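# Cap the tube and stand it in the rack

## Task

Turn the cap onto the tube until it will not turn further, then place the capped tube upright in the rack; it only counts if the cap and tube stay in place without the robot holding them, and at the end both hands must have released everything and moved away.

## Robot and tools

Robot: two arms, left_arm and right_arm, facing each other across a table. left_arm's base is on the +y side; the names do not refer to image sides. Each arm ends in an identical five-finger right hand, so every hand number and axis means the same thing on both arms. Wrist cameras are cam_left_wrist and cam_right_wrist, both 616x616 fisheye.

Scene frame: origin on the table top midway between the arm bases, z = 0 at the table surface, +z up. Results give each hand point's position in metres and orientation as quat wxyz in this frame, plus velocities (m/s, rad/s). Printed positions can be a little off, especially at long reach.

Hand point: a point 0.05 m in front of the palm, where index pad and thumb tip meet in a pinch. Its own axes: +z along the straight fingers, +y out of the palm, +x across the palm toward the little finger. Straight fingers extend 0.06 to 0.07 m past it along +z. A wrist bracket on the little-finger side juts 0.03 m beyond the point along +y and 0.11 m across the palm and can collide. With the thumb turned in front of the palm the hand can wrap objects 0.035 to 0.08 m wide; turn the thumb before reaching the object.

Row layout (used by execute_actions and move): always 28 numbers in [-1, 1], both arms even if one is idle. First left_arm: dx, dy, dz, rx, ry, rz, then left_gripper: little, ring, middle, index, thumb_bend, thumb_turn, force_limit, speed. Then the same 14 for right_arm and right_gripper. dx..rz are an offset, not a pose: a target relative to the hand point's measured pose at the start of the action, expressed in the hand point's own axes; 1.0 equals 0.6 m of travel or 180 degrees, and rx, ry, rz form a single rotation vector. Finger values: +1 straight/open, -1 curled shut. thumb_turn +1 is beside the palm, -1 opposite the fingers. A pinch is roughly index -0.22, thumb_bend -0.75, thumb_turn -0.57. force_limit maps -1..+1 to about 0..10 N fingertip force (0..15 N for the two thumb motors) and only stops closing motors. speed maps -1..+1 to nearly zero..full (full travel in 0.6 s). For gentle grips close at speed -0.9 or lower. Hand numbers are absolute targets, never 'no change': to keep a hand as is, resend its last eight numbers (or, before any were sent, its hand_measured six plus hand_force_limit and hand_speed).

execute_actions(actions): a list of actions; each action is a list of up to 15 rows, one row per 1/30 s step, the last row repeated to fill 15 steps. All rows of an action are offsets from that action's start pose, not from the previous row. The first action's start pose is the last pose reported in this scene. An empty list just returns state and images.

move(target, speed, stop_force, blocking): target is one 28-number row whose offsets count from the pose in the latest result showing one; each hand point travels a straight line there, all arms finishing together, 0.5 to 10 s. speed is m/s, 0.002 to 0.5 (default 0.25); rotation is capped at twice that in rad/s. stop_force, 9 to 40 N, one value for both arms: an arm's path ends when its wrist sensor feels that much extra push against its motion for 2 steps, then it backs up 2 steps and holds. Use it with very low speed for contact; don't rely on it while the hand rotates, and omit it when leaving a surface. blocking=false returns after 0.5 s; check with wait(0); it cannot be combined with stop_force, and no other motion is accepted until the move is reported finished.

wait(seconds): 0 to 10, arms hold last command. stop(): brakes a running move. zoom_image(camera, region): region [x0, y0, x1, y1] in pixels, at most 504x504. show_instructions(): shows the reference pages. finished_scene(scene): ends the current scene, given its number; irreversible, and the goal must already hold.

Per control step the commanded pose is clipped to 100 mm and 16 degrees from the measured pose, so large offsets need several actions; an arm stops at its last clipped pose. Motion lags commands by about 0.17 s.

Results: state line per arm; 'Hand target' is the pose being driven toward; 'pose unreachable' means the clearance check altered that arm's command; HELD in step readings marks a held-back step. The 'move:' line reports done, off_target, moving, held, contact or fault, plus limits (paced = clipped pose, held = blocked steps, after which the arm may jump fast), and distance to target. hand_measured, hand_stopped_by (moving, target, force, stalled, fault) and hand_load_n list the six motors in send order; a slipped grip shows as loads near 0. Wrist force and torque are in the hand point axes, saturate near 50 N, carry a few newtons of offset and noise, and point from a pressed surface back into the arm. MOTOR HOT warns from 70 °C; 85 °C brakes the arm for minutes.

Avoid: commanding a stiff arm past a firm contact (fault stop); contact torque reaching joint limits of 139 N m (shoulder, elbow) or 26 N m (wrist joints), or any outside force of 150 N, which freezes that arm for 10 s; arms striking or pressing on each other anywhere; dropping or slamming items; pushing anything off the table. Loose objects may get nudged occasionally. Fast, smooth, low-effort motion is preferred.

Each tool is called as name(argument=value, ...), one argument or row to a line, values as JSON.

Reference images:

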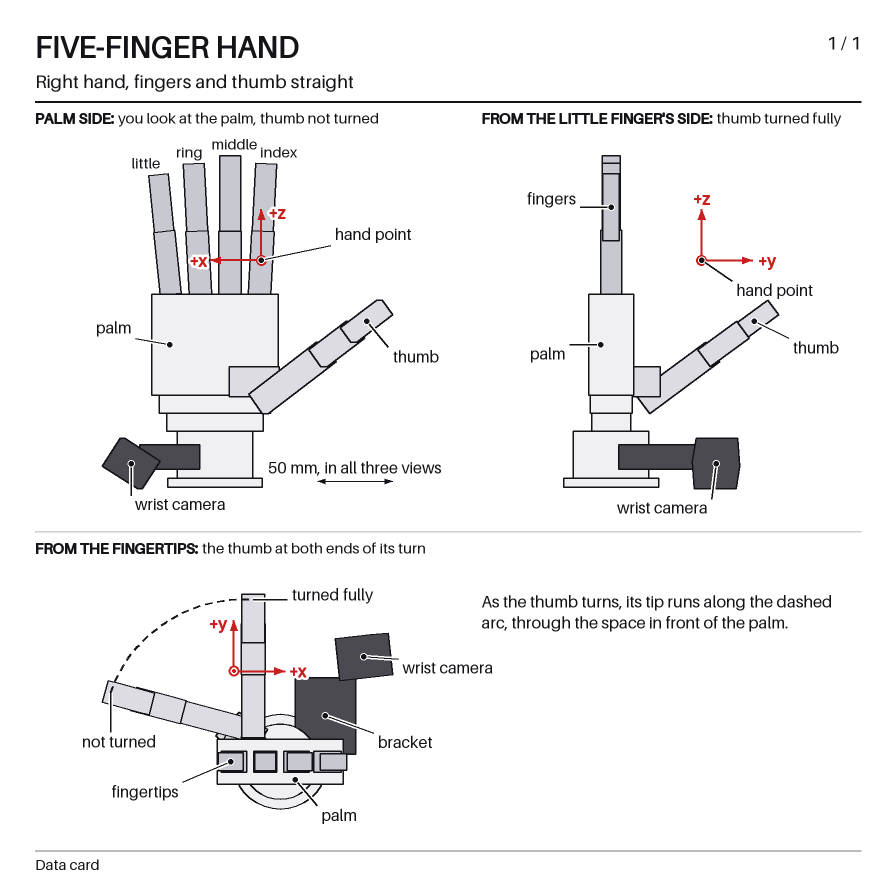

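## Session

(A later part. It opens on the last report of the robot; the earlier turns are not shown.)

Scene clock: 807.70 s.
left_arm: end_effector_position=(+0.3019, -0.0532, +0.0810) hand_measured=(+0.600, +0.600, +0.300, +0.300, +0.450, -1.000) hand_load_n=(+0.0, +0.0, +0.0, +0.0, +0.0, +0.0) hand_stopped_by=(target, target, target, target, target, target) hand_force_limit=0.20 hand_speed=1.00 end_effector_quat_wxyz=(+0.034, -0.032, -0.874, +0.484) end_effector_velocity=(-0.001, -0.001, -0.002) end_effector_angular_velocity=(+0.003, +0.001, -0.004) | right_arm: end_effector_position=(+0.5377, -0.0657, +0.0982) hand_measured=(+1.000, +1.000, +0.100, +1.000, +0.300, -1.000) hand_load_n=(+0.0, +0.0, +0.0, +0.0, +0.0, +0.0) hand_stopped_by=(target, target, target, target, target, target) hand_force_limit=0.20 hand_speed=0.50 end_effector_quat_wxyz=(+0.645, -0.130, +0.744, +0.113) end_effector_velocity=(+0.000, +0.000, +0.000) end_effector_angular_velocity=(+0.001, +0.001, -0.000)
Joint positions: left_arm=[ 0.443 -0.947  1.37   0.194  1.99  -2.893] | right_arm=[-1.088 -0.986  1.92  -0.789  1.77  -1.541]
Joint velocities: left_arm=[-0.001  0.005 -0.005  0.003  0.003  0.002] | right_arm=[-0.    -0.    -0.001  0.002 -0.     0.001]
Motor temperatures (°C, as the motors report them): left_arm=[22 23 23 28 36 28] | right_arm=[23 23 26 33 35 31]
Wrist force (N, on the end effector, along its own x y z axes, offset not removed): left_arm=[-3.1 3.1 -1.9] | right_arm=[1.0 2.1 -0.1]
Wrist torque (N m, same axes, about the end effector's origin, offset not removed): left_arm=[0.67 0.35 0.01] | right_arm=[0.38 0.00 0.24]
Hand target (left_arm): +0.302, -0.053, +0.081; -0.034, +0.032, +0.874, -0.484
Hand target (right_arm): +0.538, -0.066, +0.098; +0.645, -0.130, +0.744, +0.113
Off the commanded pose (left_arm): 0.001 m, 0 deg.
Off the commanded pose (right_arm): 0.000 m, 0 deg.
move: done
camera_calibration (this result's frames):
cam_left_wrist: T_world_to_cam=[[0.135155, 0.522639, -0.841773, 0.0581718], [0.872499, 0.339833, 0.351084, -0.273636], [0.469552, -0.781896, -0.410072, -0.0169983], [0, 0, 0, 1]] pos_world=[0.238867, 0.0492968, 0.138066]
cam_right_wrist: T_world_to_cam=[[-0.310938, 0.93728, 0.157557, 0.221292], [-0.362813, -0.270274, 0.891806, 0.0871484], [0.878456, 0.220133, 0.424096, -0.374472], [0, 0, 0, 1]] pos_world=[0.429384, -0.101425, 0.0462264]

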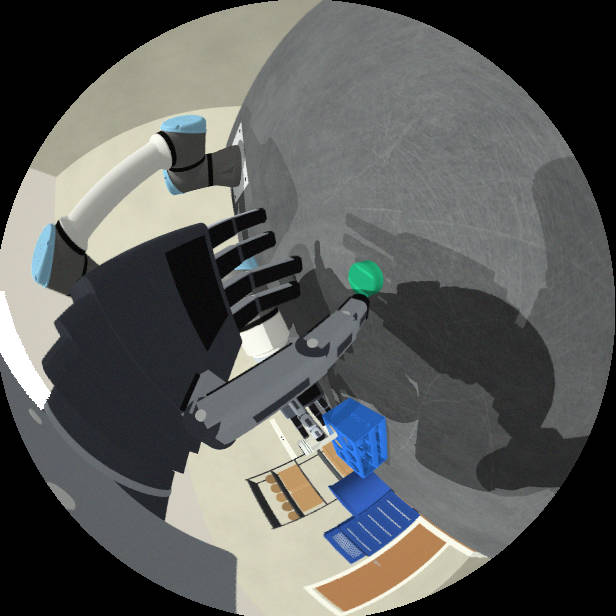

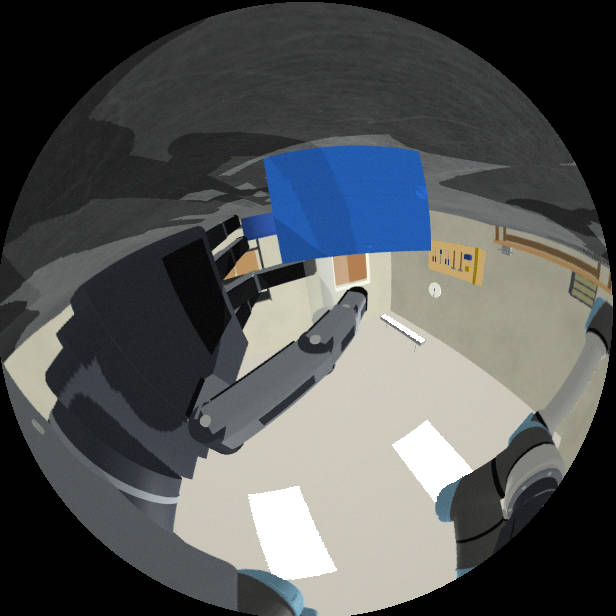

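move(
  target=[-0.015,0.07,0.067,0,0,0,0.6,0.6,0.3,0.3,0.4,-1,0.2,1,0,0,0,0,0,0,1,1,0,1,0.17,-1,0.6,-0.8],
  speed=0.08,
)

move(
  target=[0,0,0,0,0,0,0.6,0.6,-0.2,-0.2,0.22,-1,0.2,-0.75,0,0,0,0,0,0,1,1,-0.2,1,0.17,-1,0.6,-0.85],
)

move(
  target=[0.007,-0.2,-0.125,0,0,0,0.6,0.6,-0.2,-0.2,0.22,-1,0.2,-0.75,0,0,0,0,0,0,1,1,-0.2,1,0.17,-1,0.6,-0.85],
)

Scene clock: 823.67 s.
left_arm: end_effector_position=(+0.3082, -0.0657, +0.0240) hand_measured=(+0.600, +0.600, +0.300, +0.300, +0.400, -1.000) hand_load_n=(+0.0, +0.0, +0.0, +0.0, +0.0, +0.0) hand_stopped_by=(target, target, target, target, target, target) hand_force_limit=0.20 hand_speed=1.00 end_effector_quat_wxyz=(+0.034, -0.032, -0.874, +0.484) end_effector_velocity=(-0.001, -0.001, -0.002) end_effector_angular_velocity=(+0.000, -0.000, -0.002) | right_arm: end_effector_position=(+0.5377, -0.0657, +0.0982) hand_measured=(+1.000, +1.000, +0.000, +1.000, +0.170, -1.000) hand_load_n=(+0.0, +0.0, +0.5, +0.0, +0.0, +0.0) hand_stopped_by=(target, target, target, target, target, target) hand_force_limit=0.60 hand_speed=-0.80 end_effector_quat_wxyz=(+0.645, -0.130, +0.744, +0.113) end_effector_velocity=(-0.000, +0.000, -0.001) end_effector_angular_velocity=(-0.002, +0.001, +0.001)
Joint positions: left_arm=[ 0.445 -0.854  1.371  0.102  1.992 -2.892] | right_arm=[-1.088 -0.986  1.92  -0.789  1.77  -1.541]
Joint velocities: left_arm=[-0.002  0.004 -0.001 -0.002 -0.     0.   ] | right_arm=[-0.     0.001 -0.     0.002 -0.001 -0.001]
Motor temperatures (°C, as the motors report them): left_arm=[22 23 23 28 36 28] | right_arm=[23 23 26 33 35 31]
Wrist force (N, on the end effector, along its own x y z axes, offset not removed): left_arm=[-1.2 2.9 2.4] | right_arm=[-0.4 0.8 0.7]
Wrist torque (N m, same axes, about the end effector's origin, offset not removed): left_arm=[0.41 0.05 0.00] | right_arm=[0.17 -0.05 0.00]
Hand target (left_arm): +0.308, -0.066, +0.024; -0.034, +0.032, +0.874, -0.484
Hand target (right_arm): +0.538, -0.066, +0.098; +0.645, -0.130, +0.744, +0.113
Off the commanded pose (left_arm): 0.000 m, 0 deg.
Off the commanded pose (right_arm): 0.000 m, 0 deg.
move: done
camera_calibration (this result's frames):
cam_left_wrist: T_world_to_cam=[[0.135152, 0.52266, -0.84176, 0.0158485], [0.872501, 0.339823, 0.351088, -0.254939], [0.469549, -0.781887, -0.410093, -0.0530357], [0, 0, 0, 1]] pos_world=[0.245196, 0.036883, 0.0810973]
cam_right_wrist: T_world_to_cam=[[-0.310932, 0.937282, 0.157556, 0.221289], [-0.362782, -0.270263, 0.891822, 0.0871318], [0.878471, 0.220137, 0.424062, -0.374477], [0, 0, 0, 1]] pos_world=[0.429383, -0.101425, 0.0462301]

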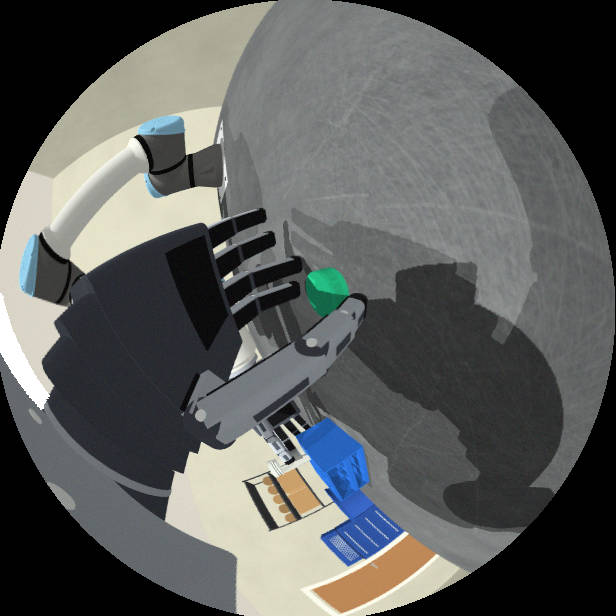

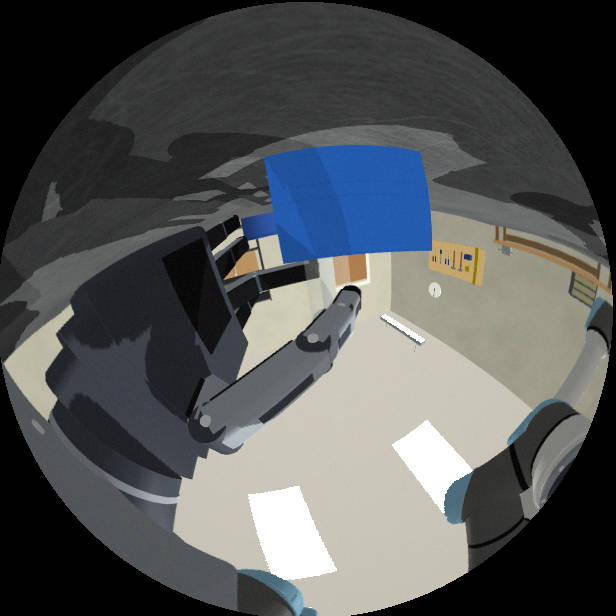

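Scene clock: 824.83 s.
left_arm: end_effector_position=(+0.3082, -0.0657, +0.0240) hand_measured=(+0.600, +0.600, -0.058, -0.072, +0.232, -1.000) hand_load_n=(+0.0, +0.0, +4.5, +7.5, +10.0, +0.5) hand_stopped_by=(target, target, force, force, force, target) hand_force_limit=0.20 hand_speed=-0.75 end_effector_quat_wxyz=(+0.034, -0.032, -0.874, +0.484) end_effector_velocity=(+0.001, +0.000, +0.000) end_effector_angular_velocity=(-0.001, +0.000, +0.001) | right_arm: end_effector_position=(+0.5377, -0.0657, +0.0982) hand_measured=(+1.000, +1.000, -0.054, +1.000, +0.176, -1.000) hand_load_n=(+0.0, +0.0, +8.5, +0.0, +8.0, +2.0) hand_stopped_by=(target, target, force, target, target, target) hand_force_limit=0.60 hand_speed=-0.85 end_effector_quat_wxyz=(+0.645, -0.130, +0.744, +0.113) end_effector_velocity=(-0.001, -0.000, -0.001) end_effector_angular_velocity=(-0.001, +0.001, +0.001)
Joint positions: left_arm=[ 0.445 -0.854  1.371  0.102  1.992 -2.892] | right_arm=[-1.088 -0.986  1.92  -0.789  1.77  -1.541]
Joint velocities: left_arm=[ 0.002 -0.    -0.    -0.     0.001 -0.   ] | right_arm=[ 0.     0.001  0.001 -0.001 -0.001 -0.001]
Motor temperatures (°C, as the motors report them): left_arm=[22 23 23 28 36 28] | right_arm=[23 23 26 33 35 31]
Wrist force (N, on the end effector, along its own x y z axes, offset not removed): left_arm=[-1.0 -1.4 -3.7] | right_arm=[-4.0 -0.6 -0.7]
Wrist torque (N m, same axes, about the end effector's origin, offset not removed): left_arm=[0.39 0.07 -0.03] | right_arm=[0.10 0.49 -0.24]
Hand target (left_arm): +0.308, -0.066, +0.024; -0.034, +0.032, +0.874, -0.484
Hand target (right_arm): +0.538, -0.066, +0.098; +0.645, -0.130, +0.744, +0.113
Off the commanded pose (left_arm): 0.000 m, 0 deg.
Off the commanded pose (right_arm): 0.000 m, 0 deg.
move: done
camera_calibration (this result's frames):
cam_left_wrist: T_world_to_cam=[[0.135167, 0.522634, -0.841774, 0.0158566], [0.872496, 0.339832, 0.351092, -0.254942], [0.469554, -0.781901, -0.410061, -0.0530514], [0, 0, 0, 1]] pos_world=[0.245203, 0.0368694, 0.0811016]
cam_right_wrist: T_world_to_cam=[[-0.310935, 0.937281, 0.157556, 0.22129], [-0.362781, -0.270264, 0.891822, 0.0871311], [0.87847, 0.22014, 0.424062, -0.374476], [0, 0, 0, 1]] pos_world=[0.429382, -0.101425, 0.0462302]

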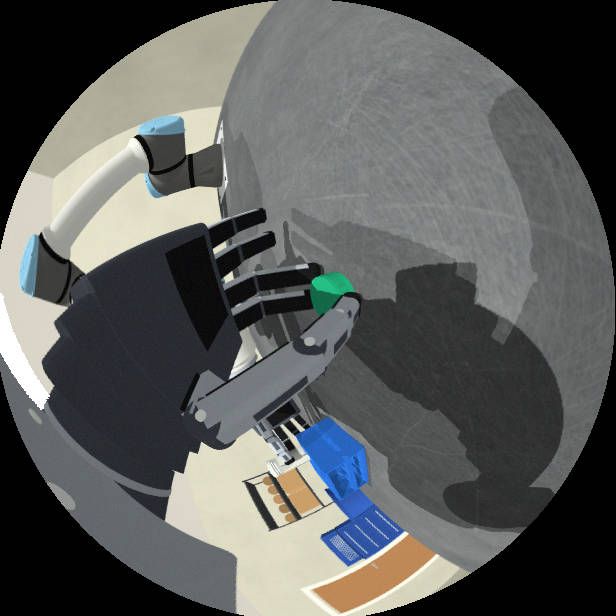

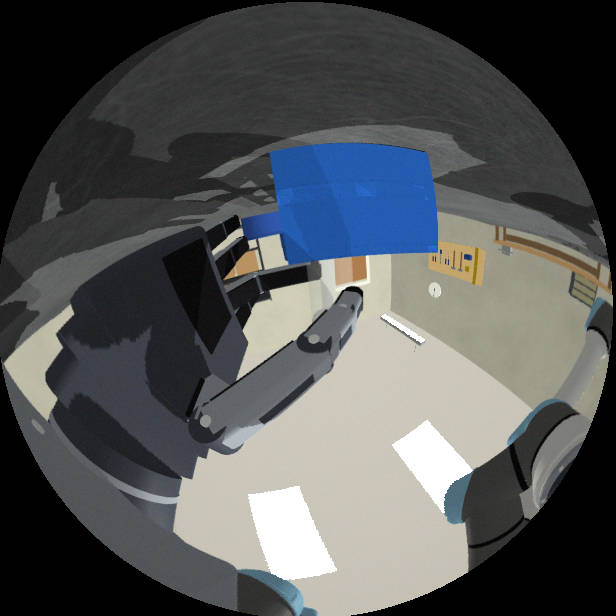

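Scene clock: 825.97 s.
left_arm: end_effector_position=(+0.3079, -0.0655, +0.1654) hand_measured=(+0.600, +0.600, -0.058, -0.072, +0.232, -1.000) hand_load_n=(+0.0, +0.0, +4.5, +7.0, +10.5, +0.5) hand_stopped_by=(target, target, force, force, force, target) hand_force_limit=0.20 hand_speed=-0.75 end_effector_quat_wxyz=(+0.034, -0.032, -0.874, +0.484) end_effector_velocity=(-0.000, +0.000, +0.001) end_effector_angular_velocity=(+0.003, +0.001, -0.000) | right_arm: end_effector_position=(+0.5377, -0.0657, +0.0982) hand_measured=(+1.000, +1.000, -0.054, +1.000, +0.176, -1.000) hand_load_n=(+0.0, +0.0, +8.5, +0.0, +8.0, +2.0) hand_stopped_by=(target, target, force, target, target, target) hand_force_limit=0.60 hand_speed=-0.85 end_effector_quat_wxyz=(+0.645, -0.130, +0.744, +0.113) end_effector_velocity=(+0.001, -0.000, +0.001) end_effector_angular_velocity=(+0.001, -0.001, -0.001)
Joint positions: left_arm=[ 0.444 -0.98   1.197  0.4    1.992 -2.892] | right_arm=[-1.088 -0.986  1.92  -0.789  1.77  -1.541]
Joint velocities: left_arm=[-0.001 -0.    -0.004  0.008 -0.001  0.   ] | right_arm=[-0.    -0.001 -0.001 -0.     0.001  0.001]
Motor temperatures (°C, as the motors report them): left_arm=[22 23 23 28 36 28] | right_arm=[23 23 26 33 35 31]
Wrist force (N, on the end effector, along its own x y z axes, offset not removed): left_arm=[-0.7 0.1 -0.5] | right_arm=[-1.8 1.2 0.7]
Wrist torque (N m, same axes, about the end effector's origin, offset not removed): left_arm=[0.14 0.04 0.09] | right_arm=[0.20 0.15 -0.11]
Hand target (left_arm): +0.308, -0.066, +0.166; -0.034, +0.032, +0.874, -0.484
Hand target (right_arm): +0.538, -0.066, +0.098; +0.645, -0.130, +0.744, +0.113
Off the commanded pose (left_arm): 0.000 m, 0 deg.
Off the commanded pose (right_arm): 0.000 m, 0 deg.
move: done
camera_calibration (this result's frames):
cam_left_wrist: T_world_to_cam=[[0.135152, 0.522598, -0.841799, 0.134873], [0.872497, 0.339855, 0.351067, -0.304318], [0.469557, -0.781914, -0.410033, 0.00519932], [0, 0, 0, 1]] pos_world=[0.244847, 0.0370055, 0.222504]
cam_right_wrist: T_world_to_cam=[[-0.310935, 0.937281, 0.157556, 0.22129], [-0.362781, -0.270264, 0.891822, 0.087131], [0.87847, 0.22014, 0.424062, -0.374476], [0, 0, 0, 1]] pos_world=[0.429382, -0.101425, 0.0462301]

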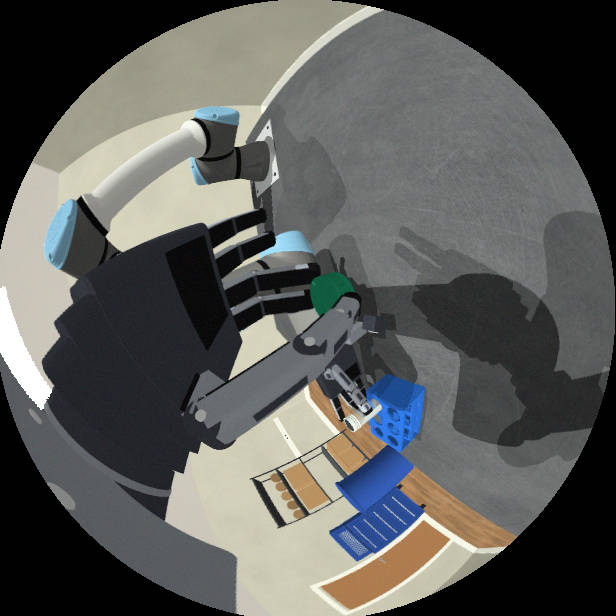

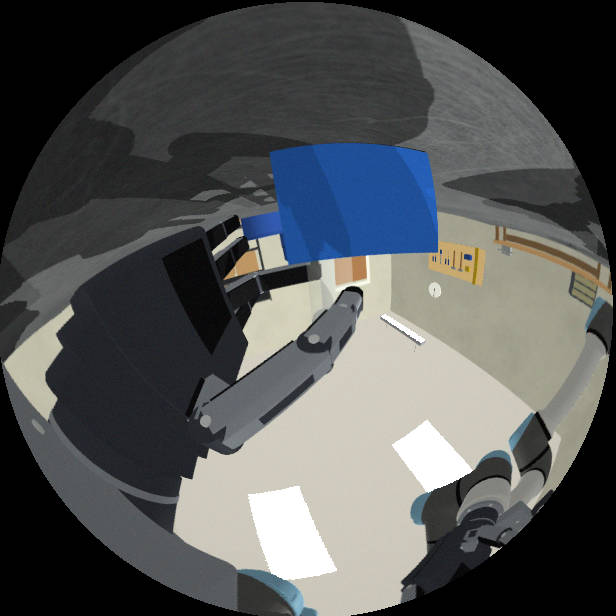

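move(
  target=[-0.392,0.022,-0.057,0.0075,-0.212,-0.1325,0.8,0.8,-0.2,-0.2,0.22,-1,0.2,-0.75,0,0,0,0,0,0,1,1,-0.2,1,0.17,-1,0.6,-0.85],
)

zoom_image(
  camera="cam_left_wrist",
  region=[280,200,440,360],
)

Scene clock: 838.67 s.
left_arm: end_effector_position=(+0.5453, -0.0505, +0.1658) hand_measured=(+0.800, +0.800, -0.058, -0.072, +0.232, -1.000) hand_load_n=(+0.0, +0.0, +4.5, +7.0, +10.5, +0.5) hand_stopped_by=(target, target, force, force, force, target) hand_force_limit=0.20 hand_speed=-0.75 end_effector_quat_wxyz=(-0.154, +0.305, -0.819, +0.461) end_effector_velocity=(+0.002, -0.000, +0.000) end_effector_angular_velocity=(+0.003, +0.002, +0.007) | right_arm: end_effector_position=(+0.5377, -0.0657, +0.0982) hand_measured=(+1.000, +1.000, -0.054, +1.000, +0.176, -1.000) hand_load_n=(+0.0, +0.0, +8.5, +0.0, +8.0, +2.0) hand_stopped_by=(target, target, force, target, target, target) hand_force_limit=0.60 hand_speed=-0.85 end_effector_quat_wxyz=(+0.645, -0.130, +0.744, +0.113) end_effector_velocity=(-0.000, -0.000, -0.000) end_effector_angular_velocity=(+0.002, +0.000, +0.000)
Joint positions: left_arm=[ 0.574 -0.682  0.672  0.57   1.442 -3.257] | right_arm=[-1.088 -0.986  1.92  -0.789  1.77  -1.541]
Joint velocities: left_arm=[ 0.001  0.011 -0.021  0.014 -0.005 -0.003] | right_arm=[-0.     0.     0.001 -0.001 -0.     0.002]
Motor temperatures (°C, as the motors report them): left_arm=[22 23 23 28 36 28] | right_arm=[23 23 26 33 35 31]
Wrist force (N, on the end effector, along its own x y z axes, offset not removed): left_arm=[-2.9 0.9 -1.4] | right_arm=[-0.7 -0.6 0.9]
Wrist torque (N m, same axes, about the end effector's origin, offset not removed): left_arm=[0.50 0.23 -0.17] | right_arm=[0.02 -0.06 -0.08]
Hand target (left_arm): +0.545, -0.051, +0.166; +0.154, -0.306, +0.819, -0.461
Hand target (right_arm): +0.538, -0.066, +0.098; +0.645, -0.130, +0.744, +0.113
Off the commanded pose (left_arm): 0.000 m, 0 deg.
Off the commanded pose (right_arm): 0.000 m, 0 deg.
move: done
camera_calibration (this result's frames):
cam_left_wrist: T_world_to_cam=[[-0.273919, 0.462717, -0.843126, 0.315534], [0.376753, 0.858217, 0.348597, -0.219849], [0.884887, -0.222163, -0.409412, -0.292634], [0, 0, 0, 1]] pos_world=[0.428208, -0.0223374, 0.222866]
cam_right_wrist: T_world_to_cam=[[-0.310935, 0.937281, 0.157556, 0.22129], [-0.362781, -0.270264, 0.891822, 0.087131], [0.87847, 0.22014, 0.424062, -0.374476], [0, 0, 0, 1]] pos_world=[0.429382, -0.101425, 0.0462301]

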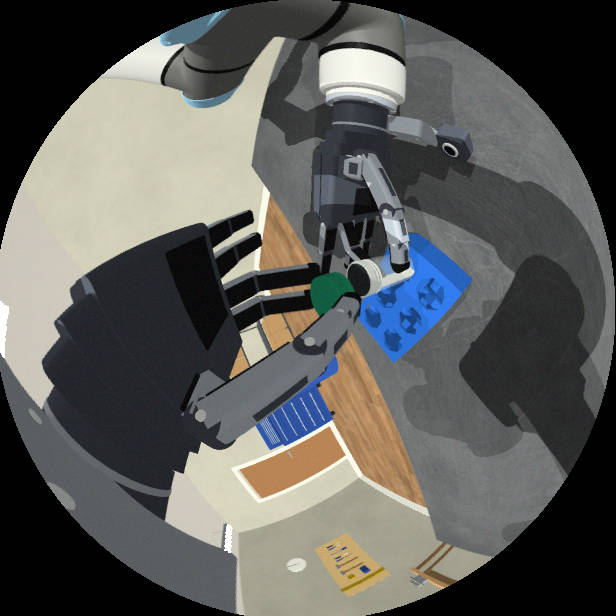

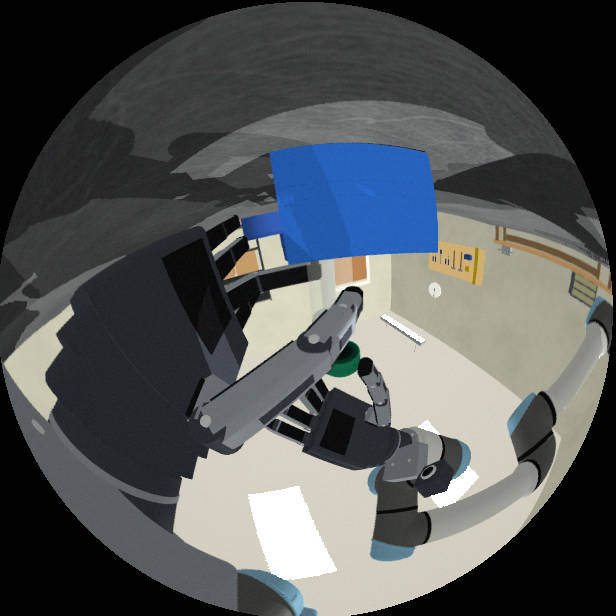

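Region (280, 200, 440, 360) of cam_left_wrist's 616x616 image, scaled by 3.150, with more detail than that image has.

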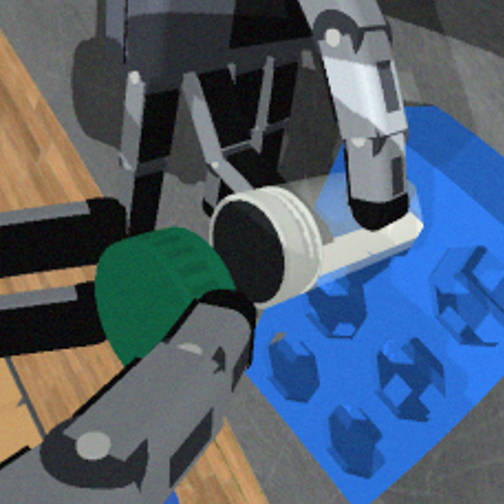

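move(
  target=[0.212,0.166,-0.233,0,0,0,0.8,0.8,-0.2,-0.2,0.22,-1,0.2,-0.75,0.04,0.192,-0.282,0,0,0,1,1,-0.2,1,0.17,-1,0.6,-0.85],
  speed=0.07,
)

zoom_image(
  camera="cam_left_wrist",
  region=[280,200,440,360],
)

Scene clock: 853.67 s.
left_arm: end_effector_position=(+0.3377, -0.0010, +0.1587) hand_measured=(+0.800, +0.800, -0.058, -0.072, +0.232, -1.000) hand_load_n=(+0.0, +0.0, +4.5, +7.0, +10.5, +0.5) hand_stopped_by=(target, target, force, force, force, target) hand_force_limit=0.20 hand_speed=-0.75 end_effector_quat_wxyz=(-0.154, +0.305, -0.819, +0.461) end_effector_velocity=(-0.003, -0.000, +0.000) end_effector_angular_velocity=(-0.001, -0.000, -0.002) | right_arm: end_effector_position=(+0.3382, -0.0153, +0.0985) hand_measured=(+1.000, +1.000, -0.054, +1.000, +0.176, -1.000) hand_load_n=(+0.0, +0.0, +8.5, +0.0, +7.5, +2.0) hand_stopped_by=(target, target, force, target, target, target) hand_force_limit=0.60 hand_speed=-0.85 end_effector_quat_wxyz=(+0.645, -0.130, +0.744, +0.113) end_effector_velocity=(-0.001, +0.001, +0.001) end_effector_angular_velocity=(+0.001, -0.002, -0.002)
Joint positions: left_arm=[ 0.275 -1.112  1.421  0.295  1.192 -3.426] | right_arm=[-0.677 -1.066  2.08  -0.841  2.177 -1.471]
Joint velocities: left_arm=[-0.005 -0.003  0.004 -0.002 -0.002 -0.002] | right_arm=[ 0.004  0.    -0.001 -0.001  0.006  0.001]
Motor temperatures (°C, as the motors report them): left_arm=[22 23 23 28 36 28] | right_arm=[23 23 26 33 35 31]
Wrist force (N, on the end effector, along its own x y z axes, offset not removed): left_arm=[1.7 -1.6 1.1] | right_arm=[-0.1 0.0 -1.1]
Wrist torque (N m, same axes, about the end effector's origin, offset not removed): left_arm=[-0.23 -0.44 -0.01] | right_arm=[0.08 0.18 -0.07]
Hand target (left_arm): +0.338, -0.001, +0.159; +0.154, -0.305, +0.819, -0.462
Hand target (right_arm): +0.338, -0.015, +0.099; +0.645, -0.130, +0.744, +0.113
Off the commanded pose (left_arm): 0.000 m, 0 deg.
Off the commanded pose (right_arm): 0.000 m, 0 deg.
move: done
camera_calibration (this result's frames):
cam_left_wrist: T_world_to_cam=[[-0.274063, 0.462684, -0.843097, 0.229761], [0.376834, 0.858225, 0.348491, -0.181651], [0.884808, -0.222199, -0.409563, -0.100845], [0, 0, 0, 1]] pos_world=[0.220649, 0.0271828, 0.215712]
cam_right_wrist: T_world_to_cam=[[-0.310936, 0.937294, 0.157476, 0.112008], [-0.362658, -0.270157, 0.891905, 0.0280494], [0.87852, 0.220215, 0.423919, -0.210418], [0, 0, 0, 1]] pos_world=[0.229856, -0.0510692, 0.0465444]

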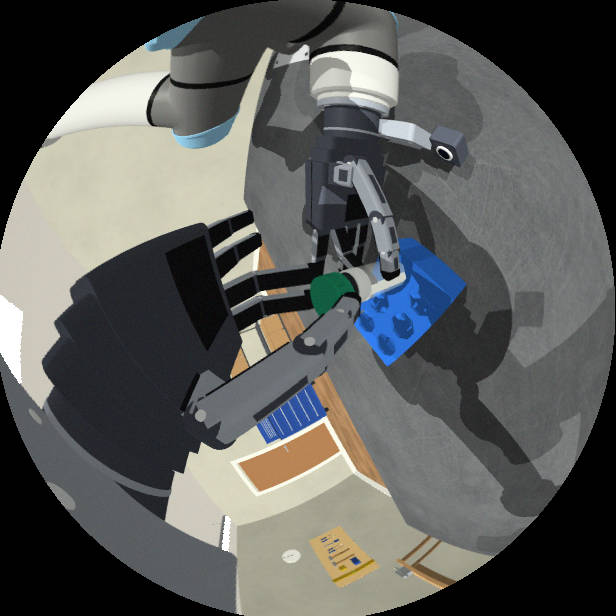

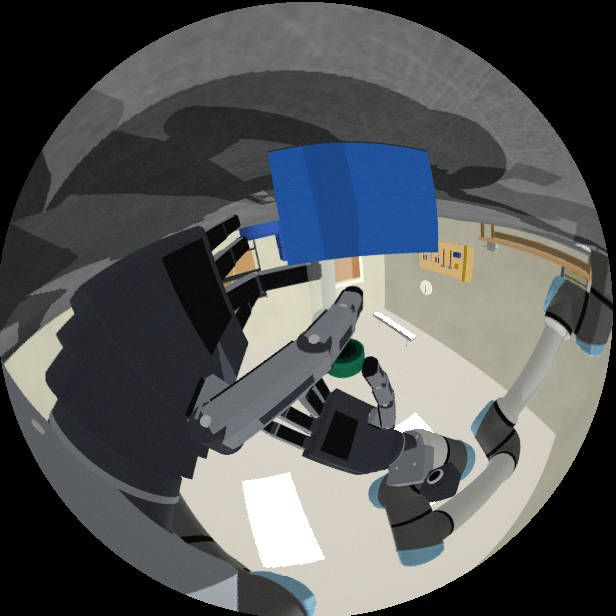

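Region (280, 200, 440, 360) of cam_left_wrist's 616x616 image, scaled by 3.150, with more detail than that image has.

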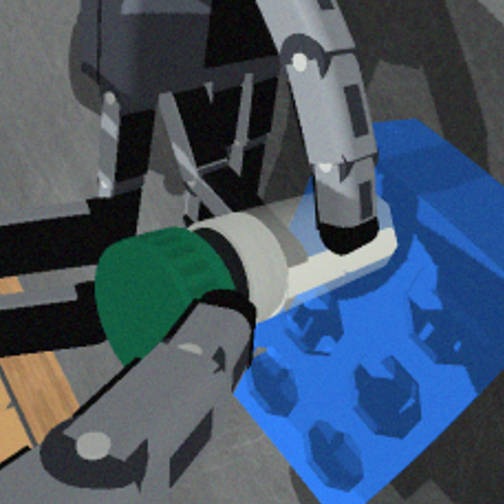

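move(
  target=[0.0142,-0.0046,0.0079,-0.0075,0.212,0.1325,0.8,0.8,-0.2,-0.2,0.22,-1,0.2,-0.75,0,0,0,0,0,0,1,1,-0.2,1,0.17,-1,0.6,-0.85],
  speed=0.4,
)

zoom_image(
  camera="cam_left_wrist",
  region=[280,200,440,360],
)

Scene clock: 863.13 s.
left_arm: end_effector_position=(+0.3348, -0.0105, +0.1588) hand_measured=(+0.800, +0.800, -0.058, -0.072, +0.232, -1.000) hand_load_n=(+0.0, +0.0, +4.0, +7.0, +10.5, +0.5) hand_stopped_by=(target, target, force, force, force, target) hand_force_limit=0.20 hand_speed=-0.75 end_effector_quat_wxyz=(+0.033, -0.032, -0.874, +0.485) end_effector_velocity=(-0.000, -0.001, +0.001) end_effector_angular_velocity=(+0.001, -0.000, -0.011) | right_arm: end_effector_position=(+0.3382, -0.0153, +0.0984) hand_measured=(+1.000, +1.000, -0.054, +1.000, +0.176, -1.000) hand_load_n=(+0.0, +0.0, +8.0, +0.0, +8.0, +2.0) hand_stopped_by=(target, target, force, target, target, target) hand_force_limit=0.60 hand_speed=-0.85 end_effector_quat_wxyz=(+0.645, -0.130, +0.744, +0.113) end_effector_velocity=(+0.000, +0.000, -0.000) end_effector_angular_velocity=(+0.001, -0.000, +0.000)
Joint positions: left_arm=[ 0.531 -1.035  1.306  0.37   2.061 -2.835] | right_arm=[-0.677 -1.066  2.08  -0.841  2.177 -1.471]
Joint velocities: left_arm=[ 0.001  0.006 -0.011  0.01   0.009  0.009] | right_arm=[-0.     0.001 -0.    -0.001 -0.001  0.001]
Motor temperatures (°C, as the motors report them): left_arm=[22 23 23 28 36 28] | right_arm=[23 23 26 33 35 31]
Wrist force (N, on the end effector, along its own x y z axes, offset not removed): left_arm=[-1.5 1.9 -1.8] | right_arm=[-0.2 -0.1 -0.8]
Wrist torque (N m, same axes, about the end effector's origin, offset not removed): left_arm=[0.56 0.15 -0.09] | right_arm=[-0.01 -0.09 0.24]
Hand target (left_arm): +0.335, -0.011, +0.159; -0.034, +0.032, +0.874, -0.484
Hand target (right_arm): +0.338, -0.015, +0.098; +0.645, -0.130, +0.744, +0.113
Off the commanded pose (left_arm): 0.000 m, 0 deg.
Off the commanded pose (right_arm): 0.000 m, 0 deg.
move: done
camera_calibration (this result's frames):
cam_left_wrist: T_world_to_cam=[[0.135272, 0.522154, -0.842055, 0.0968794], [0.872227, 0.340406, 0.351203, -0.344079], [0.470022, -0.781971, -0.40939, 0.0326217], [0, 0, 0, 1]] pos_world=[0.271677, 0.0920496, 0.215774]
cam_right_wrist: T_world_to_cam=[[-0.31093, 0.937304, 0.157426, 0.112018], [-0.362614, -0.270096, 0.891941, 0.0280445], [0.878541, 0.220247, 0.423861, -0.210404], [0, 0, 0, 1]] pos_world=[0.229847, -0.0510793, 0.0465333]

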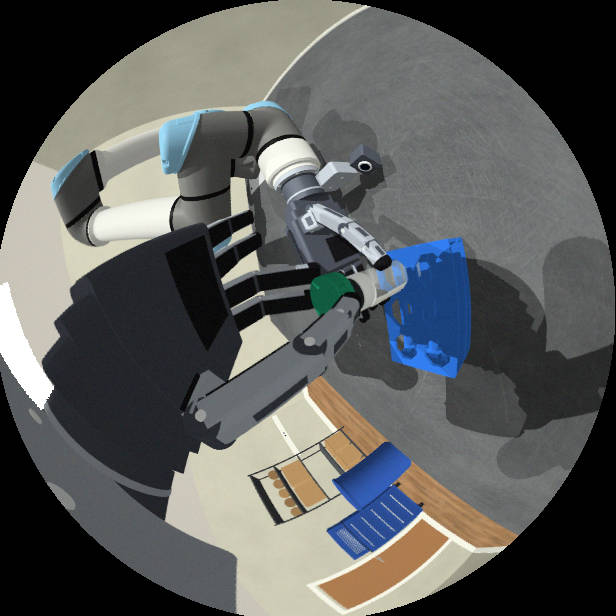

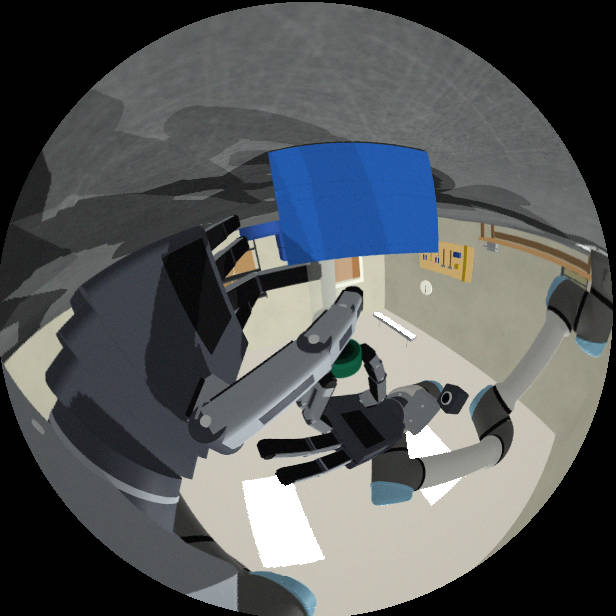

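Region (280, 200, 440, 360) of cam_left_wrist's 616x616 image, scaled by 3.150, with more detail than that image has.

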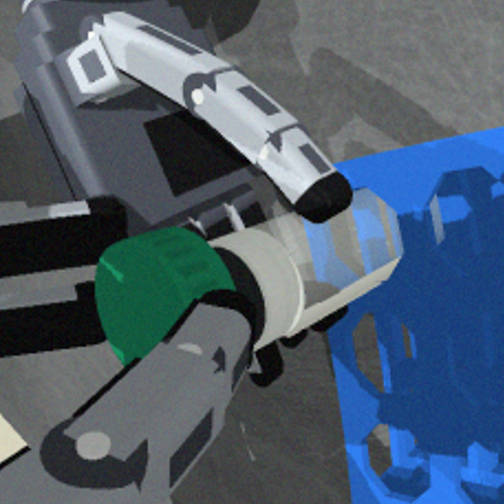

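move(
  target=[-0.013,0.006,0.007,0,0,0,0.8,0.8,-0.2,-0.2,0.22,-1,0.2,-0.75,0,0,0,0,0,0,1,1,-0.2,1,0.17,-1,0.6,-0.85],
)

move(
  target=[-0.001,0.028,0.0176,0,0,0,0.8,0.8,-0.2,-0.2,0.22,-1,0.2,-0.75,0,0,0,0,0,0,1,1,-0.2,1,0.17,-1,0.6,-0.85],
  speed=0.01,
  stop_force=9,
)

zoom_image(
  camera="cam_left_wrist",
  region=[280,200,440,360],
)

Scene clock: 880.33 s.
left_arm: end_effector_position=(+0.3421, -0.0128, +0.1534) hand_measured=(+0.800, +0.800, -0.058, -0.072, +0.232, -1.000) hand_load_n=(+0.0, +0.0, +4.0, +7.0, +10.5, +0.5) hand_stopped_by=(target, target, force, force, force, target) hand_force_limit=0.20 hand_speed=-0.75 end_effector_quat_wxyz=(+0.033, -0.032, -0.874, +0.485) end_effector_velocity=(+0.002, -0.000, -0.001) end_effector_angular_velocity=(-0.000, +0.001, +0.000) | right_arm: end_effector_position=(+0.3382, -0.0153, +0.0985) hand_measured=(+1.000, +1.000, -0.054, +1.000, +0.176, -1.000) hand_load_n=(+0.0, +0.0, +8.0, +0.0, +8.0, +2.0) hand_stopped_by=(target, target, force, target, target, target) hand_force_limit=0.60 hand_speed=-0.85 end_effector_quat_wxyz=(+0.645, -0.130, +0.744, +0.113) end_effector_velocity=(+0.000, +0.000, -0.000) end_effector_angular_velocity=(-0.000, +0.001, -0.000)
Joint positions: left_arm=[ 0.541 -1.014  1.289  0.371  2.07  -2.828] | right_arm=[-0.677 -1.066  2.08  -0.841  2.177 -1.471]
Joint velocities: left_arm=[ 0.003  0.003 -0.003  0.001  0.002  0.001] | right_arm=[-0.     0.    -0.001  0.002 -0.     0.001]
Motor temperatures (°C, as the motors report them): left_arm=[22 23 23 28 36 28] | right_arm=[23 23 26 33 35 31]
Wrist force (N, on the end effector, along its own x y z axes, offset not removed): left_arm=[-1.3 -0.1 -3.0] | right_arm=[-1.7 -0.2 0.1]
Wrist torque (N m, same axes, about the end effector's origin, offset not removed): left_arm=[0.20 0.14 -0.14] | right_arm=[-0.11 0.24 -0.18]
Hand target (left_arm): +0.342, -0.013, +0.153; -0.033, +0.032, +0.874, -0.485
Hand target (right_arm): +0.338, -0.015, +0.098; +0.645, -0.130, +0.744, +0.113
Off the commanded pose (left_arm): 0.000 m, 0 deg.
Off the commanded pose (right_arm): 0.000 m, 0 deg.
move: done
camera_calibration (this result's frames):
cam_left_wrist: T_world_to_cam=[[0.135292, 0.522132, -0.842065, 0.092523], [0.872218, 0.340416, 0.351216, -0.34783], [0.470033, -0.781982, -0.409357, 0.0251405], [0, 0, 0, 1]] pos_world=[0.279049, 0.0897569, 0.210365]
cam_right_wrist: T_world_to_cam=[[-0.310935, 0.937294, 0.157476, 0.112008], [-0.362658, -0.270157, 0.891905, 0.0280493], [0.878521, 0.220215, 0.423919, -0.210418], [0, 0, 0, 1]] pos_world=[0.229856, -0.0510693, 0.0465444]

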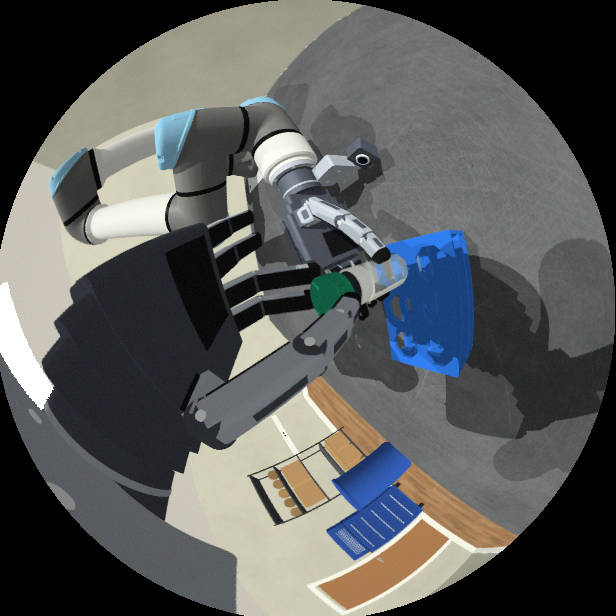

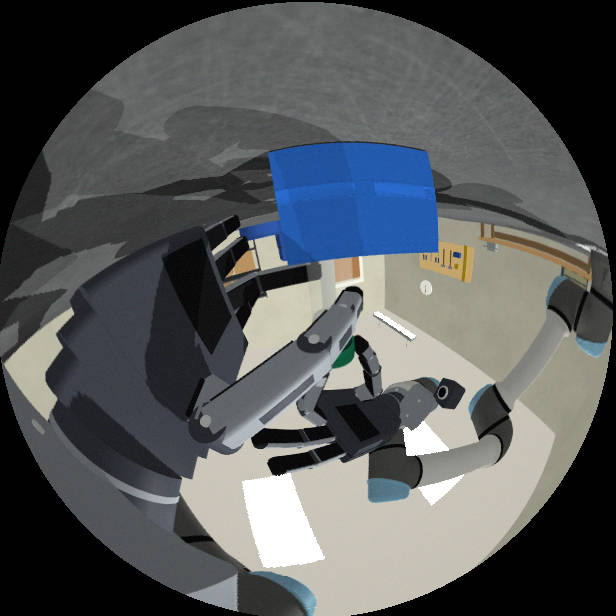

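Scene clock: 882.53 s.
left_arm: end_effector_position=(+0.3422, -0.0129, +0.1337) hand_measured=(+0.800, +0.800, -0.058, -0.072, +0.232, -1.000) hand_load_n=(+0.0, +0.0, +6.5, +6.5, +9.5, -3.0) hand_stopped_by=(target, target, force, force, force, target) hand_force_limit=0.20 hand_speed=-0.75 end_effector_quat_wxyz=(+0.033, -0.032, -0.874, +0.485) end_effector_velocity=(-0.001, -0.001, -0.002) end_effector_angular_velocity=(+0.000, -0.000, -0.002) | right_arm: end_effector_position=(+0.3382, -0.0153, +0.0985) hand_measured=(+1.000, +1.000, -0.054, +1.000, +0.176, -1.000) hand_load_n=(+0.0, +0.0, +11.0, +0.0, +5.5, -1.5) hand_stopped_by=(target, target, force, target, target, target) hand_force_limit=0.60 hand_speed=-0.85 end_effector_quat_wxyz=(+0.645, -0.130, +0.744, +0.113) end_effector_velocity=(+0.000, +0.001, +0.001) end_effector_angular_velocity=(+0.002, -0.001, +0.000)
Joint positions: left_arm=[ 0.541 -1.     1.318  0.327  2.07  -2.828] | right_arm=[-0.677 -1.066  2.08  -0.841  2.177 -1.471]
Joint velocities: left_arm=[-0.002  0.001  0.004 -0.005 -0.001 -0.   ] | right_arm=[-0.    -0.    -0.001 -0.001 -0.    -0.   ]
Motor temperatures (°C, as the motors report them): left_arm=[22 23 23 28 36 28] | right_arm=[23 23 26 33 35 31]
Wrist force (N, on the end effector, along its own x y z axes, offset not removed): left_arm=[9.4 -7.9 -4.5] | right_arm=[0.0 -2.9 8.5]
Wrist torque (N m, same axes, about the end effector's origin, offset not removed): left_arm=[0.27 -0.28 -0.23] | right_arm=[-0.32 0.35 -0.29]
Hand target (left_arm): +0.342, -0.013, +0.134; -0.033, +0.032, +0.874, -0.485
Hand target (right_arm): +0.338, -0.015, +0.098; +0.645, -0.130, +0.744, +0.113
Off the commanded pose (left_arm): 0.000 m, 0 deg.
Off the commanded pose (right_arm): 0.000 m, 0 deg.
move: done
camera_calibration (this result's frames):
cam_left_wrist: T_world_to_cam=[[0.135362, 0.522054, -0.842103, 0.0760247], [0.872224, 0.34039, 0.351225, -0.340934], [0.470002, -0.782045, -0.409272, 0.0169959], [0, 0, 0, 1]] pos_world=[0.279092, 0.0896531, 0.190721]
cam_right_wrist: T_world_to_cam=[[-0.310925, 0.937301, 0.157456, 0.11202], [-0.362656, -0.270133, 0.891913, 0.0280552], [0.878525, 0.220215, 0.423909, -0.210423], [0, 0, 0, 1]] pos_world=[0.229866, -0.0510795, 0.0465391]

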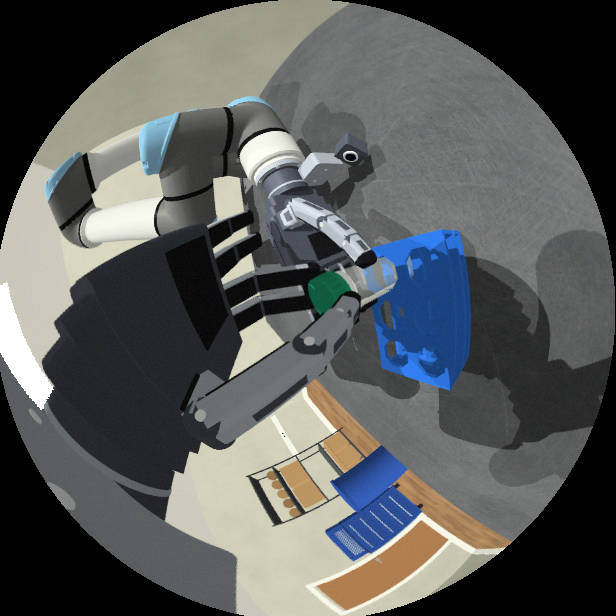

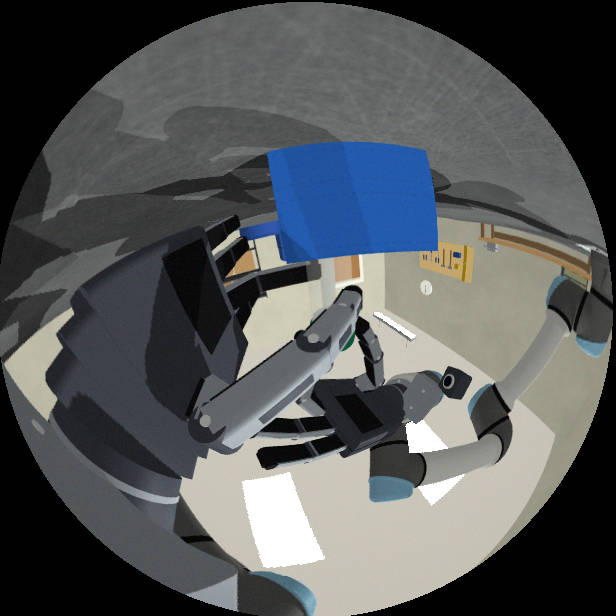

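Region (280, 200, 440, 360) of cam_left_wrist's 616x616 image, scaled by 3.150, with more detail than that image has.

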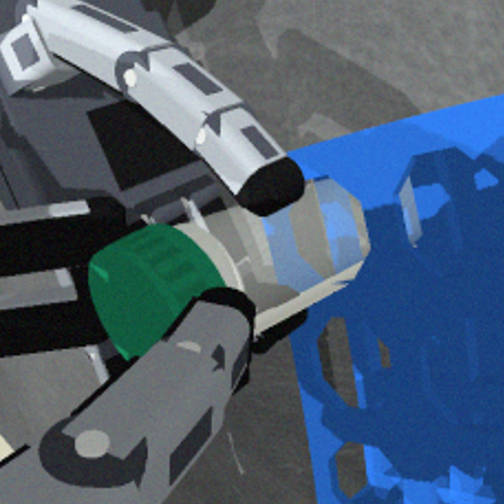

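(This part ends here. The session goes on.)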